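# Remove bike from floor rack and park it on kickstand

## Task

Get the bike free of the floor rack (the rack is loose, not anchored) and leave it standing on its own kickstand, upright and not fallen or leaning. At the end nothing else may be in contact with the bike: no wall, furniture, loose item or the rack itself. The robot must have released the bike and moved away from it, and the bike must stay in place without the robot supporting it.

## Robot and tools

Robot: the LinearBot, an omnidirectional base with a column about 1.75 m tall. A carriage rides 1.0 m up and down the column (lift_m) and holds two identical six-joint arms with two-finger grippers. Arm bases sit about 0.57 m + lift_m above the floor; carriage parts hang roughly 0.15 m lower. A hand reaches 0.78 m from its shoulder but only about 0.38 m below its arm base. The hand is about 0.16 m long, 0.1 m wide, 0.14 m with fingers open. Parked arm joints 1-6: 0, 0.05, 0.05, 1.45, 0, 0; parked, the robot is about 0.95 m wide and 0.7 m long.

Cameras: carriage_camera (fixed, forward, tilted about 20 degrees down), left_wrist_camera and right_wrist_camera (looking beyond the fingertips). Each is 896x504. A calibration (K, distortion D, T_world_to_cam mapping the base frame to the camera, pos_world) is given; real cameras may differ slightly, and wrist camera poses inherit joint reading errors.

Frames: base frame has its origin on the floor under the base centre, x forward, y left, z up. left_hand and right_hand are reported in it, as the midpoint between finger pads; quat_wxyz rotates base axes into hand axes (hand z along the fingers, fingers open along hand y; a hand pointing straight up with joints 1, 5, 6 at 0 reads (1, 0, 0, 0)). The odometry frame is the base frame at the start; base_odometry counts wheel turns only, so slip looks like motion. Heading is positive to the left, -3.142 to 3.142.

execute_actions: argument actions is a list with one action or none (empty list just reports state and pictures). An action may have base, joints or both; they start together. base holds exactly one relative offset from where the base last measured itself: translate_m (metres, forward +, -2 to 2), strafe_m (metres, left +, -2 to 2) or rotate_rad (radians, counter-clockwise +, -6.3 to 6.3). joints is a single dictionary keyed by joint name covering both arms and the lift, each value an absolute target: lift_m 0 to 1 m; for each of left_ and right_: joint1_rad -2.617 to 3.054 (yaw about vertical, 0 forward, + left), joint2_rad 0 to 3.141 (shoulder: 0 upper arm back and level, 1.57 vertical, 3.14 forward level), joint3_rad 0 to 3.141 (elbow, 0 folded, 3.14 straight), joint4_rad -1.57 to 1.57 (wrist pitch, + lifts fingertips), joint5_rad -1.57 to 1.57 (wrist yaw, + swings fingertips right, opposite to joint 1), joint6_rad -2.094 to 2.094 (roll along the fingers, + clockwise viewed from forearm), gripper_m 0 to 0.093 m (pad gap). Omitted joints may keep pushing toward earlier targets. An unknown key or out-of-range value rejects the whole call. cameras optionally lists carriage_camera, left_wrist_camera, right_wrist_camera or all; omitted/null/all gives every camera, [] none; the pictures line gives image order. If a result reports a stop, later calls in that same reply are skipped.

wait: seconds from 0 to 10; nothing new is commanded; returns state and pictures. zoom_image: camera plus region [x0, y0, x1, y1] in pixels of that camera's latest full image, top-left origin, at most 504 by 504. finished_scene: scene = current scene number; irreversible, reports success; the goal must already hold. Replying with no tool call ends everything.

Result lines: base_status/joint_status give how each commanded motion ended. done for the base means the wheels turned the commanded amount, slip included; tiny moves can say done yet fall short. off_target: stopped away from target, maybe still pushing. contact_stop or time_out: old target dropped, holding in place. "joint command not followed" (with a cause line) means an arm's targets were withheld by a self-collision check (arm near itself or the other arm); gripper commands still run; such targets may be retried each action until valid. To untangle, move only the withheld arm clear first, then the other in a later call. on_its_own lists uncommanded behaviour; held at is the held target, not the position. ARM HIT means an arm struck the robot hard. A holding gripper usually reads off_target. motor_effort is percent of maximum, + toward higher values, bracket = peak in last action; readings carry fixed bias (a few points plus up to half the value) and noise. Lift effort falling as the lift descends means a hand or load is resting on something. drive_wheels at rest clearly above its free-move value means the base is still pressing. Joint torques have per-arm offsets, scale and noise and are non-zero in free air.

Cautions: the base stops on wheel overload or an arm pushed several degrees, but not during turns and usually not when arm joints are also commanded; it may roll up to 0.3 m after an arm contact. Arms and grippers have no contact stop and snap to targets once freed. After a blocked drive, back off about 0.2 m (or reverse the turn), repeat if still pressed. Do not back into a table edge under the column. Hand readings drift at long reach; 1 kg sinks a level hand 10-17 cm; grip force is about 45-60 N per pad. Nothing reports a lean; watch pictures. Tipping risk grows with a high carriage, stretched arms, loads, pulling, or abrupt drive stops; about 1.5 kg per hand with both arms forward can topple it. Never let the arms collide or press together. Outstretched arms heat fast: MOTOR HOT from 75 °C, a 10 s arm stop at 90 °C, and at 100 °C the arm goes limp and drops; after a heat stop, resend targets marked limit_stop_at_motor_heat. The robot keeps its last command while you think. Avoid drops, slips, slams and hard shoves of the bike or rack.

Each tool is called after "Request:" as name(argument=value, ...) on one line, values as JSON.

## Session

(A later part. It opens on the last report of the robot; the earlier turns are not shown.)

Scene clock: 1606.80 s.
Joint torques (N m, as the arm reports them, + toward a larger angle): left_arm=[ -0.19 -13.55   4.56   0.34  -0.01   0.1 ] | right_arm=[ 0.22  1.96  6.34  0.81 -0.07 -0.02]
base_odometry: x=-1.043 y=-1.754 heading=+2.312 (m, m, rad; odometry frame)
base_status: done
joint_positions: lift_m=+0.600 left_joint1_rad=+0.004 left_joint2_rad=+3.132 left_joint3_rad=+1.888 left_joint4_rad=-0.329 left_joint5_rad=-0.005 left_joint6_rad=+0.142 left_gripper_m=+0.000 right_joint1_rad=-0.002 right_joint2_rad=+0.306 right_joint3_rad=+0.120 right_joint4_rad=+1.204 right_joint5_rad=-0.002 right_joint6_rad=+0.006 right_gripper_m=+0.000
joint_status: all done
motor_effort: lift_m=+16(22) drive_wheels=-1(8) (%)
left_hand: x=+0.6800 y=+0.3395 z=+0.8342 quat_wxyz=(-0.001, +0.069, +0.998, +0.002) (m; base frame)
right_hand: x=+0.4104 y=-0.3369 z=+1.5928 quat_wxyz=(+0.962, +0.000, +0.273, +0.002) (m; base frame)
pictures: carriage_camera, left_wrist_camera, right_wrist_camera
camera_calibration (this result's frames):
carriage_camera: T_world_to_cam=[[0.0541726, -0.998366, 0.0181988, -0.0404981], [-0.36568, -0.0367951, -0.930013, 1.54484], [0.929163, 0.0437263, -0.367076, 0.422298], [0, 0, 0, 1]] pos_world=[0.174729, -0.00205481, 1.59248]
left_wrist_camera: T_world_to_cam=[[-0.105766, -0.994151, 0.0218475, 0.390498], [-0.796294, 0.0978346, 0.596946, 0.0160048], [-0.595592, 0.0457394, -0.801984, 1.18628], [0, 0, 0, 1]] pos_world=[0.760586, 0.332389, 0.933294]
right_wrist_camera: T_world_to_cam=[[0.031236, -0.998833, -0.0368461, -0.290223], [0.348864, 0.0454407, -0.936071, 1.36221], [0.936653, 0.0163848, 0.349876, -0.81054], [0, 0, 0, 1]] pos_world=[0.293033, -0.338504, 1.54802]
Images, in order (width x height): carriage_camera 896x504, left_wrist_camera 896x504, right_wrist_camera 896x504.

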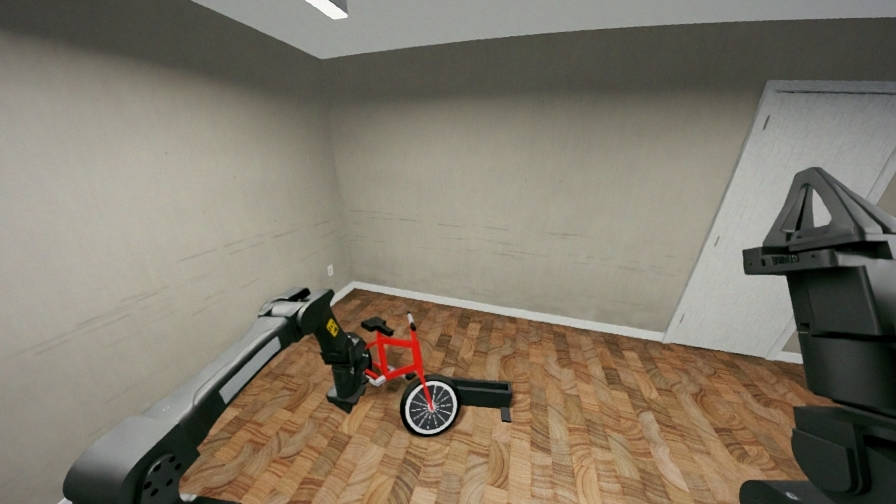

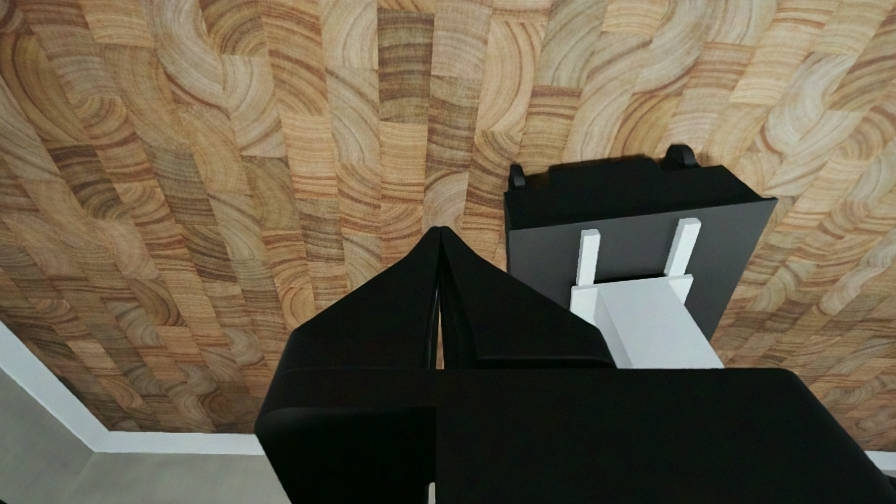

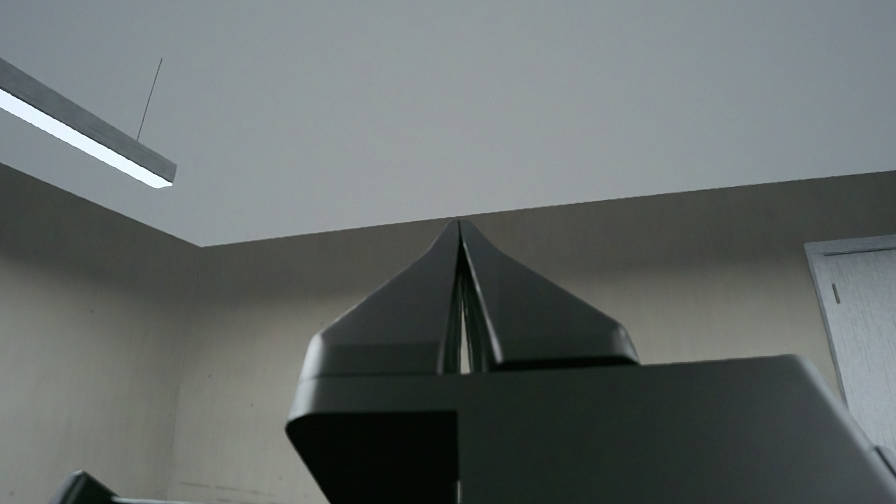

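Request:
execute_actions(actions=[{"base":{"strafe_m":-0.3},"joints":{"lift_m":0.65}}], cameras=[])

Request:
execute_actions(actions=[{"base":{"translate_m":0.4}}], cameras=["carriage_camera","left_wrist_camera"])

Scene clock: 1620.93 s.
Joint torques (N m, as the arm reports them, + toward a larger angle): left_arm=[  0.01 -13.42   4.5    0.34  -0.01   0.1 ] | right_arm=[ 0.21  1.93  6.3   0.82 -0.07 -0.02]
base_odometry: x=-0.821 y=-1.551 heading=+2.312 (m, m, rad; odometry frame)
base_status: done
joint_positions: lift_m=+0.650 left_joint1_rad=+0.001 left_joint2_rad=+3.131 left_joint3_rad=+1.888 left_joint4_rad=-0.328 left_joint5_rad=-0.004 left_joint6_rad=+0.142 left_gripper_m=+0.000 right_joint1_rad=-0.002 right_joint2_rad=+0.306 right_joint3_rad=+0.120 right_joint4_rad=+1.204 right_joint5_rad=-0.002 right_joint6_rad=+0.006 right_gripper_m=+0.000
joint_status: all done
motor_effort: lift_m=+17(21) drive_wheels=+0(9) (%)
left_hand: x=+0.6805 y=+0.3379 z=+0.8845 quat_wxyz=(-0.001, +0.071, +0.997, +0.002) (m; base frame)
right_hand: x=+0.4103 y=-0.3369 z=+1.6428 quat_wxyz=(+0.962, +0.000, +0.273, +0.002) (m; base frame)
pictures: none
No camera images: the call's "cameras" was empty. Leave "cameras" out to get every camera's image.

Scene clock: 1623.73 s.
Joint torques (N m, as the arm reports them, + toward a larger angle): left_arm=[  0.02 -13.39   4.57   0.34  -0.02   0.09] | right_arm=[ 0.22  1.9   6.23  0.82 -0.07 -0.02]
base_odometry: x=-1.091 y=-1.256 heading=+2.312 (m, m, rad; odometry frame)
base_status: done
joint_positions: lift_m=+0.650 left_joint1_rad=+0.001 left_joint2_rad=+3.131 left_joint3_rad=+1.888 left_joint4_rad=-0.328 left_joint5_rad=-0.004 left_joint6_rad=+0.142 left_gripper_m=+0.000 right_joint1_rad=-0.002 right_joint2_rad=+0.306 right_joint3_rad=+0.120 right_joint4_rad=+1.203 right_joint5_rad=-0.002 right_joint6_rad=+0.006 right_gripper_m=+0.000
joint_status: not commanded
motor_effort: lift_m=+17(19) drive_wheels=-3(9) (%)
left_hand: x=+0.6805 y=+0.3379 z=+0.8845 quat_wxyz=(-0.001, +0.071, +0.997, +0.002) (m; base frame)
right_hand: x=+0.4105 y=-0.3369 z=+1.6427 quat_wxyz=(+0.962, +0.000, +0.273, +0.002) (m; base frame)
pictures: carriage_camera, left_wrist_camera
camera_calibration (this result's frames):
carriage_camera: T_world_to_cam=[[0.0541726, -0.998366, 0.0181988, -0.041407], [-0.36568, -0.0367951, -0.930013, 1.59129], [0.929163, 0.0437263, -0.367076, 0.440631], [0, 0, 0, 1]] pos_world=[0.174729, -0.00205481, 1.64242]
left_wrist_camera: T_world_to_cam=[[-0.109581, -0.993715, 0.0228597, 0.389376], [-0.796597, 0.101553, 0.59592, -0.013616], [-0.594496, 0.0470915, -0.802718, 1.22637], [0, 0, 0, 1]] pos_world=[0.760893, 0.33056, 0.983642]
Images, in order (width x height): carriage_camera 896x504, left_wrist_camera 896x504.

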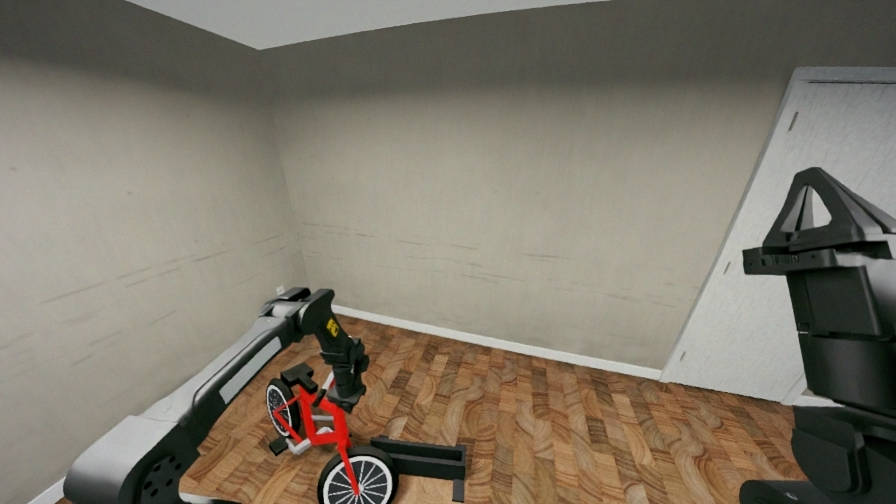

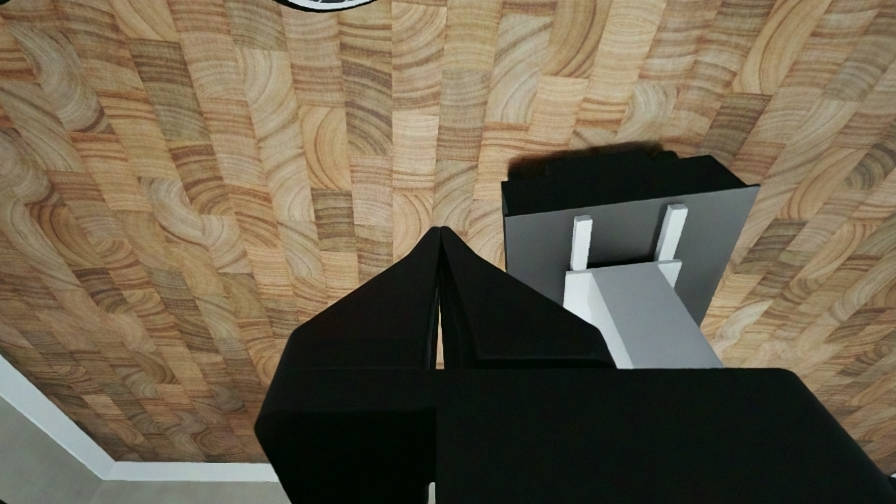

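Request:
execute_actions(actions=[{"base":{"strafe_m":-0.12},"joints":{"left_joint4_rad":0.25,"left_joint6_rad":0,"lift_m":0.7}}], cameras=["carriage_camera","left_wrist_camera"])

Scene clock: 1628.67 s.
Joint torques (N m, as the arm reports them, + toward a larger angle): left_arm=[  0.11 -14.65   5.52   1.52  -0.03  -0.04] | right_arm=[ 0.23  1.94  6.31  0.82 -0.06 -0.01]
base_odometry: x=-1.003 y=-1.175 heading=+2.312 (m, m, rad; odometry frame)
base_status: done
joint_positions: lift_m=+0.700 left_joint1_rad=-0.001 left_joint2_rad=+3.132 left_joint3_rad=+1.888 left_joint4_rad=+0.249 left_joint5_rad=-0.003 left_joint6_rad=+0.007 left_gripper_m=+0.000 right_joint1_rad=-0.002 right_joint2_rad=+0.306 right_joint3_rad=+0.120 right_joint4_rad=+1.203 right_joint5_rad=-0.002 right_joint6_rad=+0.006 right_gripper_m=+0.000
joint_status: all done
motor_effort: lift_m=+17(21) drive_wheels=-1(9) (%)
left_hand: x=+0.8143 y=+0.3370 z=+0.9736 quat_wxyz=(+0.284, +0.003, +0.959, +0.002) (m; base frame)
right_hand: x=+0.4105 y=-0.3369 z=+1.6927 quat_wxyz=(+0.962, +0.000, +0.273, +0.002) (m; base frame)
pictures: carriage_camera, left_wrist_camera
camera_calibration (this result's frames):
carriage_camera: T_world_to_cam=[[0.0541726, -0.998366, 0.0181988, -0.042317], [-0.36568, -0.0367951, -0.930013, 1.63779], [0.929163, 0.0437263, -0.367076, 0.458986], [0, 0, 0, 1]] pos_world=[0.174729, -0.00205481, 1.69242]
left_wrist_camera: T_world_to_cam=[[0.00743076, -0.999428, 0.0329808, 0.297965], [-0.998093, -0.00539138, 0.061499, 0.76038], [-0.061286, -0.0333749, -0.997562, 1.16015], [0, 0, 0, 1]] pos_world=[0.827817, 0.340614, 1.10073]
Images, in order (width x height): carriage_camera 896x504, left_wrist_camera 896x504.

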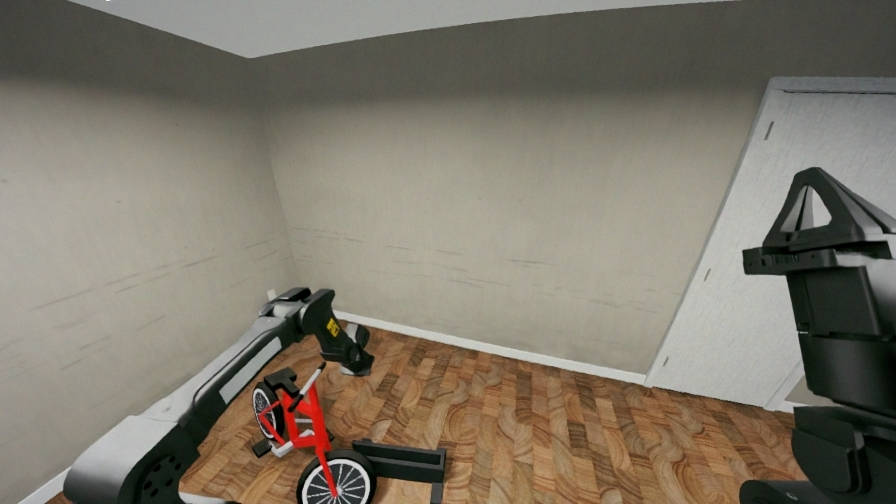

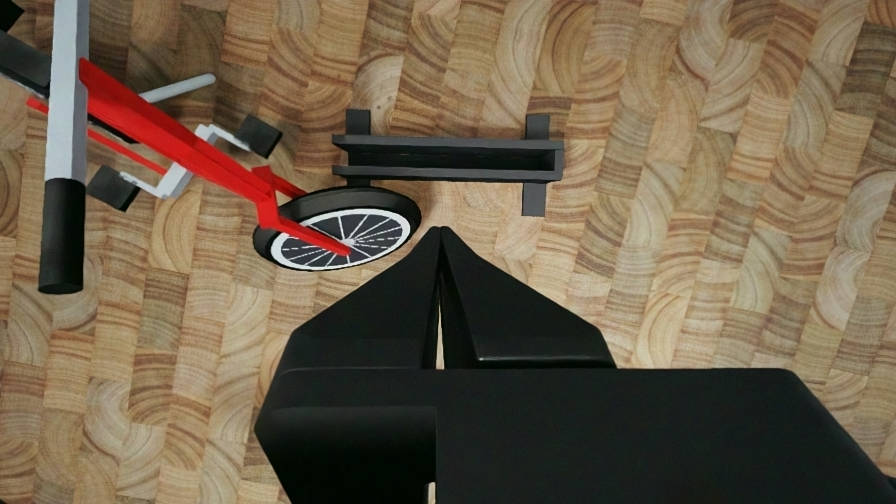

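Request:
execute_actions(actions=[{"base":{"strafe_m":-0.1},"joints":{"left_joint2_rad":0.3,"left_joint3_rad":0.11,"left_joint4_rad":1.2}}], cameras=[])

Request:
execute_actions(actions=[{"base":{"translate_m":0.5},"joints":{"lift_m":0.7,"left_joint1_rad":0.0}}], cameras=["carriage_camera"])

Scene clock: 1645.07 s.
Joint torques (N m, as the arm reports them, + toward a larger angle): left_arm=[ 0.33  1.47  5.36  0.81 -0.02 -0.06] | right_arm=[ 0.21  1.9   6.31  0.82 -0.05 -0.02]
base_odometry: x=-0.929 y=-1.107 heading=+2.312 (m, m, rad; odometry frame)
base_status: done
joint_positions: lift_m=+0.700 left_joint1_rad=-0.003 left_joint2_rad=+0.311 left_joint3_rad=+0.129 left_joint4_rad=+1.207 left_joint5_rad=-0.002 left_joint6_rad=+0.007 left_gripper_m=+0.000 right_joint1_rad=-0.002 right_joint2_rad=+0.306 right_joint3_rad=+0.120 right_joint4_rad=+1.203 right_joint5_rad=-0.002 right_joint6_rad=+0.006 right_gripper_m=+0.000
joint_status: all done
motor_effort: lift_m=+18(16) drive_wheels=-1(2) (%)
left_hand: x=+0.4095 y=+0.3369 z=+1.6960 quat_wxyz=(+0.963, +0.000, +0.270, +0.002) (m; base frame)
right_hand: x=+0.4105 y=-0.3369 z=+1.6927 quat_wxyz=(+0.962, +0.000, +0.273, +0.002) (m; base frame)
pictures: none
No camera images: the call's "cameras" was empty. Leave "cameras" out to get every camera's image.

Scene clock: 1648.17 s.
Joint torques (N m, as the arm reports them, + toward a larger angle): left_arm=[ 0.36  1.39  5.42  0.89 -0.02 -0.06] | right_arm=[ 0.22  1.97  6.32  0.83 -0.06 -0.01]
base_odometry: x=-1.266 y=-0.738 heading=+2.311 (m, m, rad; odometry frame)
base_status: done
joint_positions: lift_m=+0.700 left_joint1_rad=-0.003 left_joint2_rad=+0.311 left_joint3_rad=+0.129 left_joint4_rad=+1.200 left_joint5_rad=-0.002 left_joint6_rad=+0.007 left_gripper_m=+0.000 right_joint1_rad=-0.002 right_joint2_rad=+0.306 right_joint3_rad=+0.120 right_joint4_rad=+1.203 right_joint5_rad=-0.002 right_joint6_rad=+0.006 right_gripper_m=+0.000
joint_status: all done
motor_effort: lift_m=+17(18) drive_wheels=-4(6) (%)
left_hand: x=+0.4109 y=+0.3369 z=+1.6951 quat_wxyz=(+0.962, +0.000, +0.273, +0.002) (m; base frame)
right_hand: x=+0.4105 y=-0.3369 z=+1.6927 quat_wxyz=(+0.962, +0.000, +0.273, +0.002) (m; base frame)
pictures: carriage_camera
camera_calibration (this result's frames):
carriage_camera: T_world_to_cam=[[0.0541726, -0.998366, 0.0181988, -0.042317], [-0.36568, -0.0367951, -0.930013, 1.63779], [0.929163, 0.0437263, -0.367076, 0.458985], [0, 0, 0, 1]] pos_world=[0.174729, -0.00205481, 1.69242]
Images, in order (width x height): carriage_camera 896x504.

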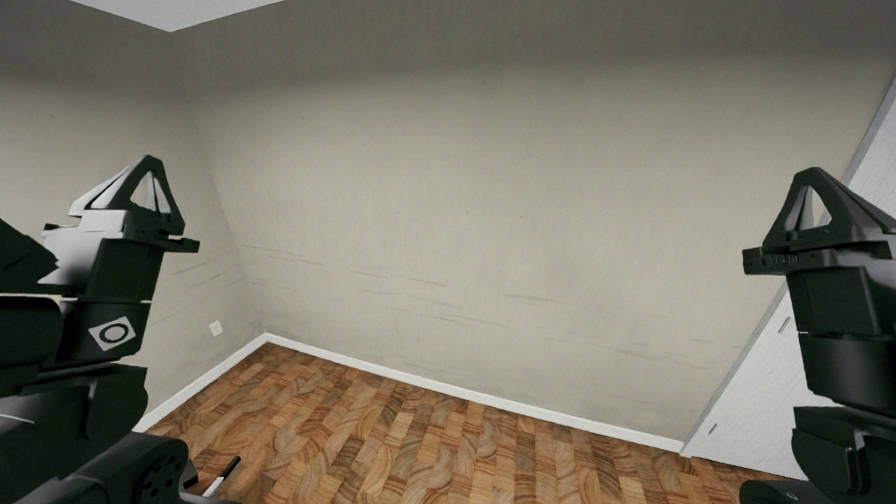

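Request:
execute_actions(actions=[{"joints":{"left_joint2_rad":3.14,"left_joint3_rad":1.9,"left_joint4_rad":-0.33}}], cameras=["left_wrist_camera","carriage_camera"])

Scene clock: 1656.03 s.
Joint torques (N m, as the arm reports them, + toward a larger angle): left_arm=[  0.33 -13.67   4.14   0.4   -0.05  -0.06] | right_arm=[ 0.24  1.93  6.36  0.83 -0.07 -0.01]
base_odometry: x=-1.266 y=-0.738 heading=+2.311 (m, m, rad; odometry frame)
base_status: not commanded
joint_positions: lift_m=+0.700 left_joint1_rad=-0.003 left_joint2_rad=+3.133 left_joint3_rad=+1.894 left_joint4_rad=-0.337 left_joint5_rad=-0.002 left_joint6_rad=+0.007 left_gripper_m=+0.000 right_joint1_rad=-0.002 right_joint2_rad=+0.306 right_joint3_rad=+0.120 right_joint4_rad=+1.203 right_joint5_rad=-0.002 right_joint6_rad=+0.006 right_gripper_m=+0.000
joint_status: all done
motor_effort: lift_m=+16(17) drive_wheels=+2(3) (%)
left_hand: x=+0.6805 y=+0.3360 z=+0.9347 quat_wxyz=(-0.002, +0.005, +1.000, +0.001) (m; base frame)
right_hand: x=+0.4105 y=-0.3369 z=+1.6927 quat_wxyz=(+0.962, +0.000, +0.273, +0.002) (m; base frame)
pictures: carriage_camera, left_wrist_camera
camera_calibration (this result's frames):
carriage_camera: T_world_to_cam=[[0.0541726, -0.998366, 0.0181988, -0.0423171], [-0.36568, -0.0367951, -0.930013, 1.6378], [0.929163, 0.0437263, -0.367076, 0.458987], [0, 0, 0, 1]] pos_world=[0.174729, -0.00205481, 1.69243]
left_wrist_camera: T_world_to_cam=[[0.0218535, -0.99947, 0.0241184, 0.2977], [-0.801039, -0.00306979, 0.598604, -0.0076621], [-0.598212, -0.0324013, -0.800682, 1.29413], [0, 0, 0, 1]] pos_world=[0.761524, 0.33945, 1.0336]
Images, in order (width x height): carriage_camera 896x504, left_wrist_camera 896x504.

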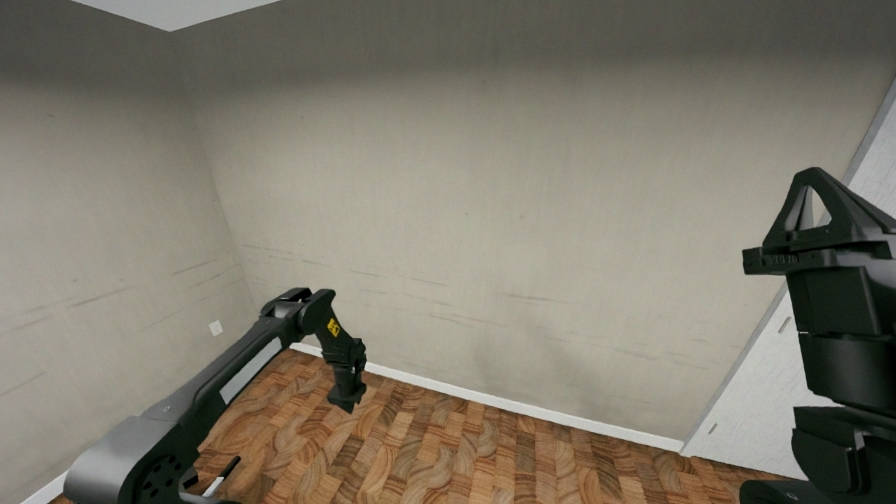

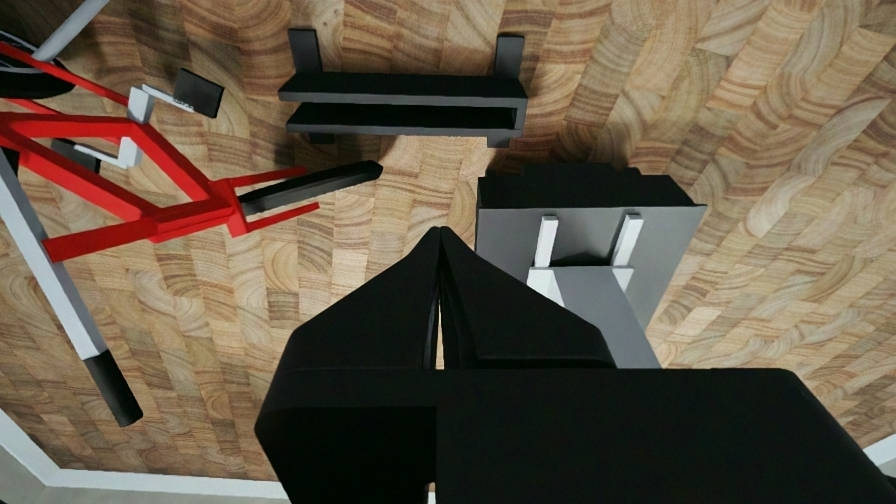

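Request:
zoom_image(camera="left_wrist_camera", region=[200,60,440,240])

Region (200, 60, 440, 240) of left_wrist_camera's 896x504 image, scaled by 2.100, with more detail than that image has; it fills the top 378 rows of this view, and the rest is white.

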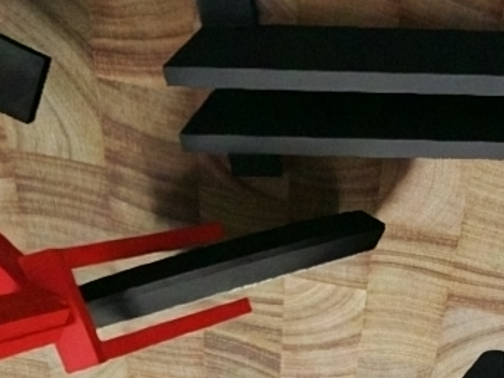

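Clear gap. Back off and finish.

Request:
execute_actions(actions=[{"base":{"translate_m":-0.9},"joints":{"left_joint2_rad":0.3,"left_joint3_rad":0.11,"left_joint4_rad":1.2}}], cameras=["carriage_camera"])

Scene clock: 1667.80 s.
Joint torques (N m, as the arm reports them, + toward a larger angle): left_arm=[ 0.34  1.56  5.46  0.79 -0.04 -0.07] | right_arm=[ 0.22  1.91  6.28  0.83 -0.07 -0.01]
base_odometry: x=-0.659 y=-1.403 heading=+2.311 (m, m, rad; odometry frame)
base_status: done
joint_positions: lift_m=+0.700 left_joint1_rad=-0.003 left_joint2_rad=+0.310 left_joint3_rad=+0.129 left_joint4_rad=+1.207 left_joint5_rad=-0.002 left_joint6_rad=+0.007 left_gripper_m=+0.000 right_joint1_rad=-0.002 right_joint2_rad=+0.306 right_joint3_rad=+0.120 right_joint4_rad=+1.203 right_joint5_rad=-0.002 right_joint6_rad=+0.006 right_gripper_m=+0.000
joint_status: all done
motor_effort: lift_m=+18(16) drive_wheels=-1(10) (%)
left_hand: x=+0.4090 y=+0.3369 z=+1.6961 quat_wxyz=(+0.963, +0.000, +0.269, +0.002) (m; base frame)
right_hand: x=+0.4105 y=-0.3369 z=+1.6927 quat_wxyz=(+0.962, +0.000, +0.273, +0.002) (m; base frame)
pictures: carriage_camera
camera_calibration (this result's frames):
carriage_camera: T_world_to_cam=[[0.0541726, -0.998366, 0.0181988, -0.0423171], [-0.36568, -0.0367951, -0.930013, 1.6378], [0.929163, 0.0437263, -0.367076, 0.458987], [0, 0, 0, 1]] pos_world=[0.174729, -0.00205481, 1.69243]
Images, in order (width x height): carriage_camera 896x504.

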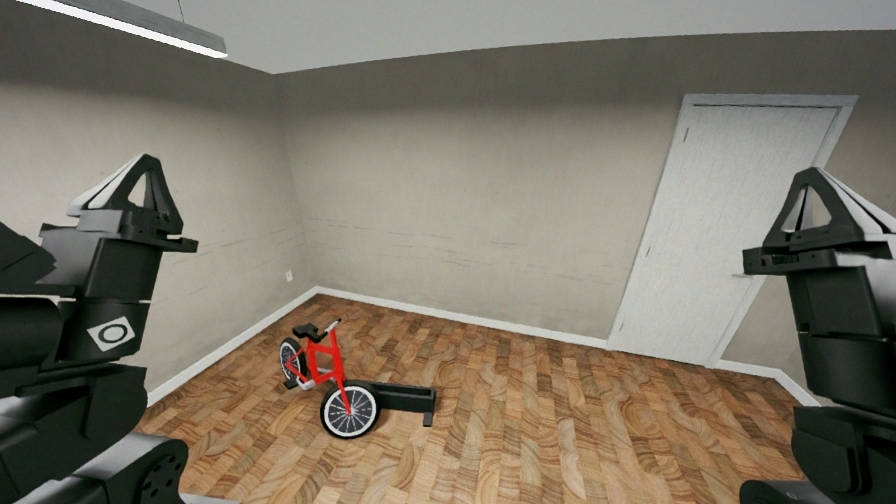

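Request:
finished_scene(scene=2)

The scene is finished: the task was done.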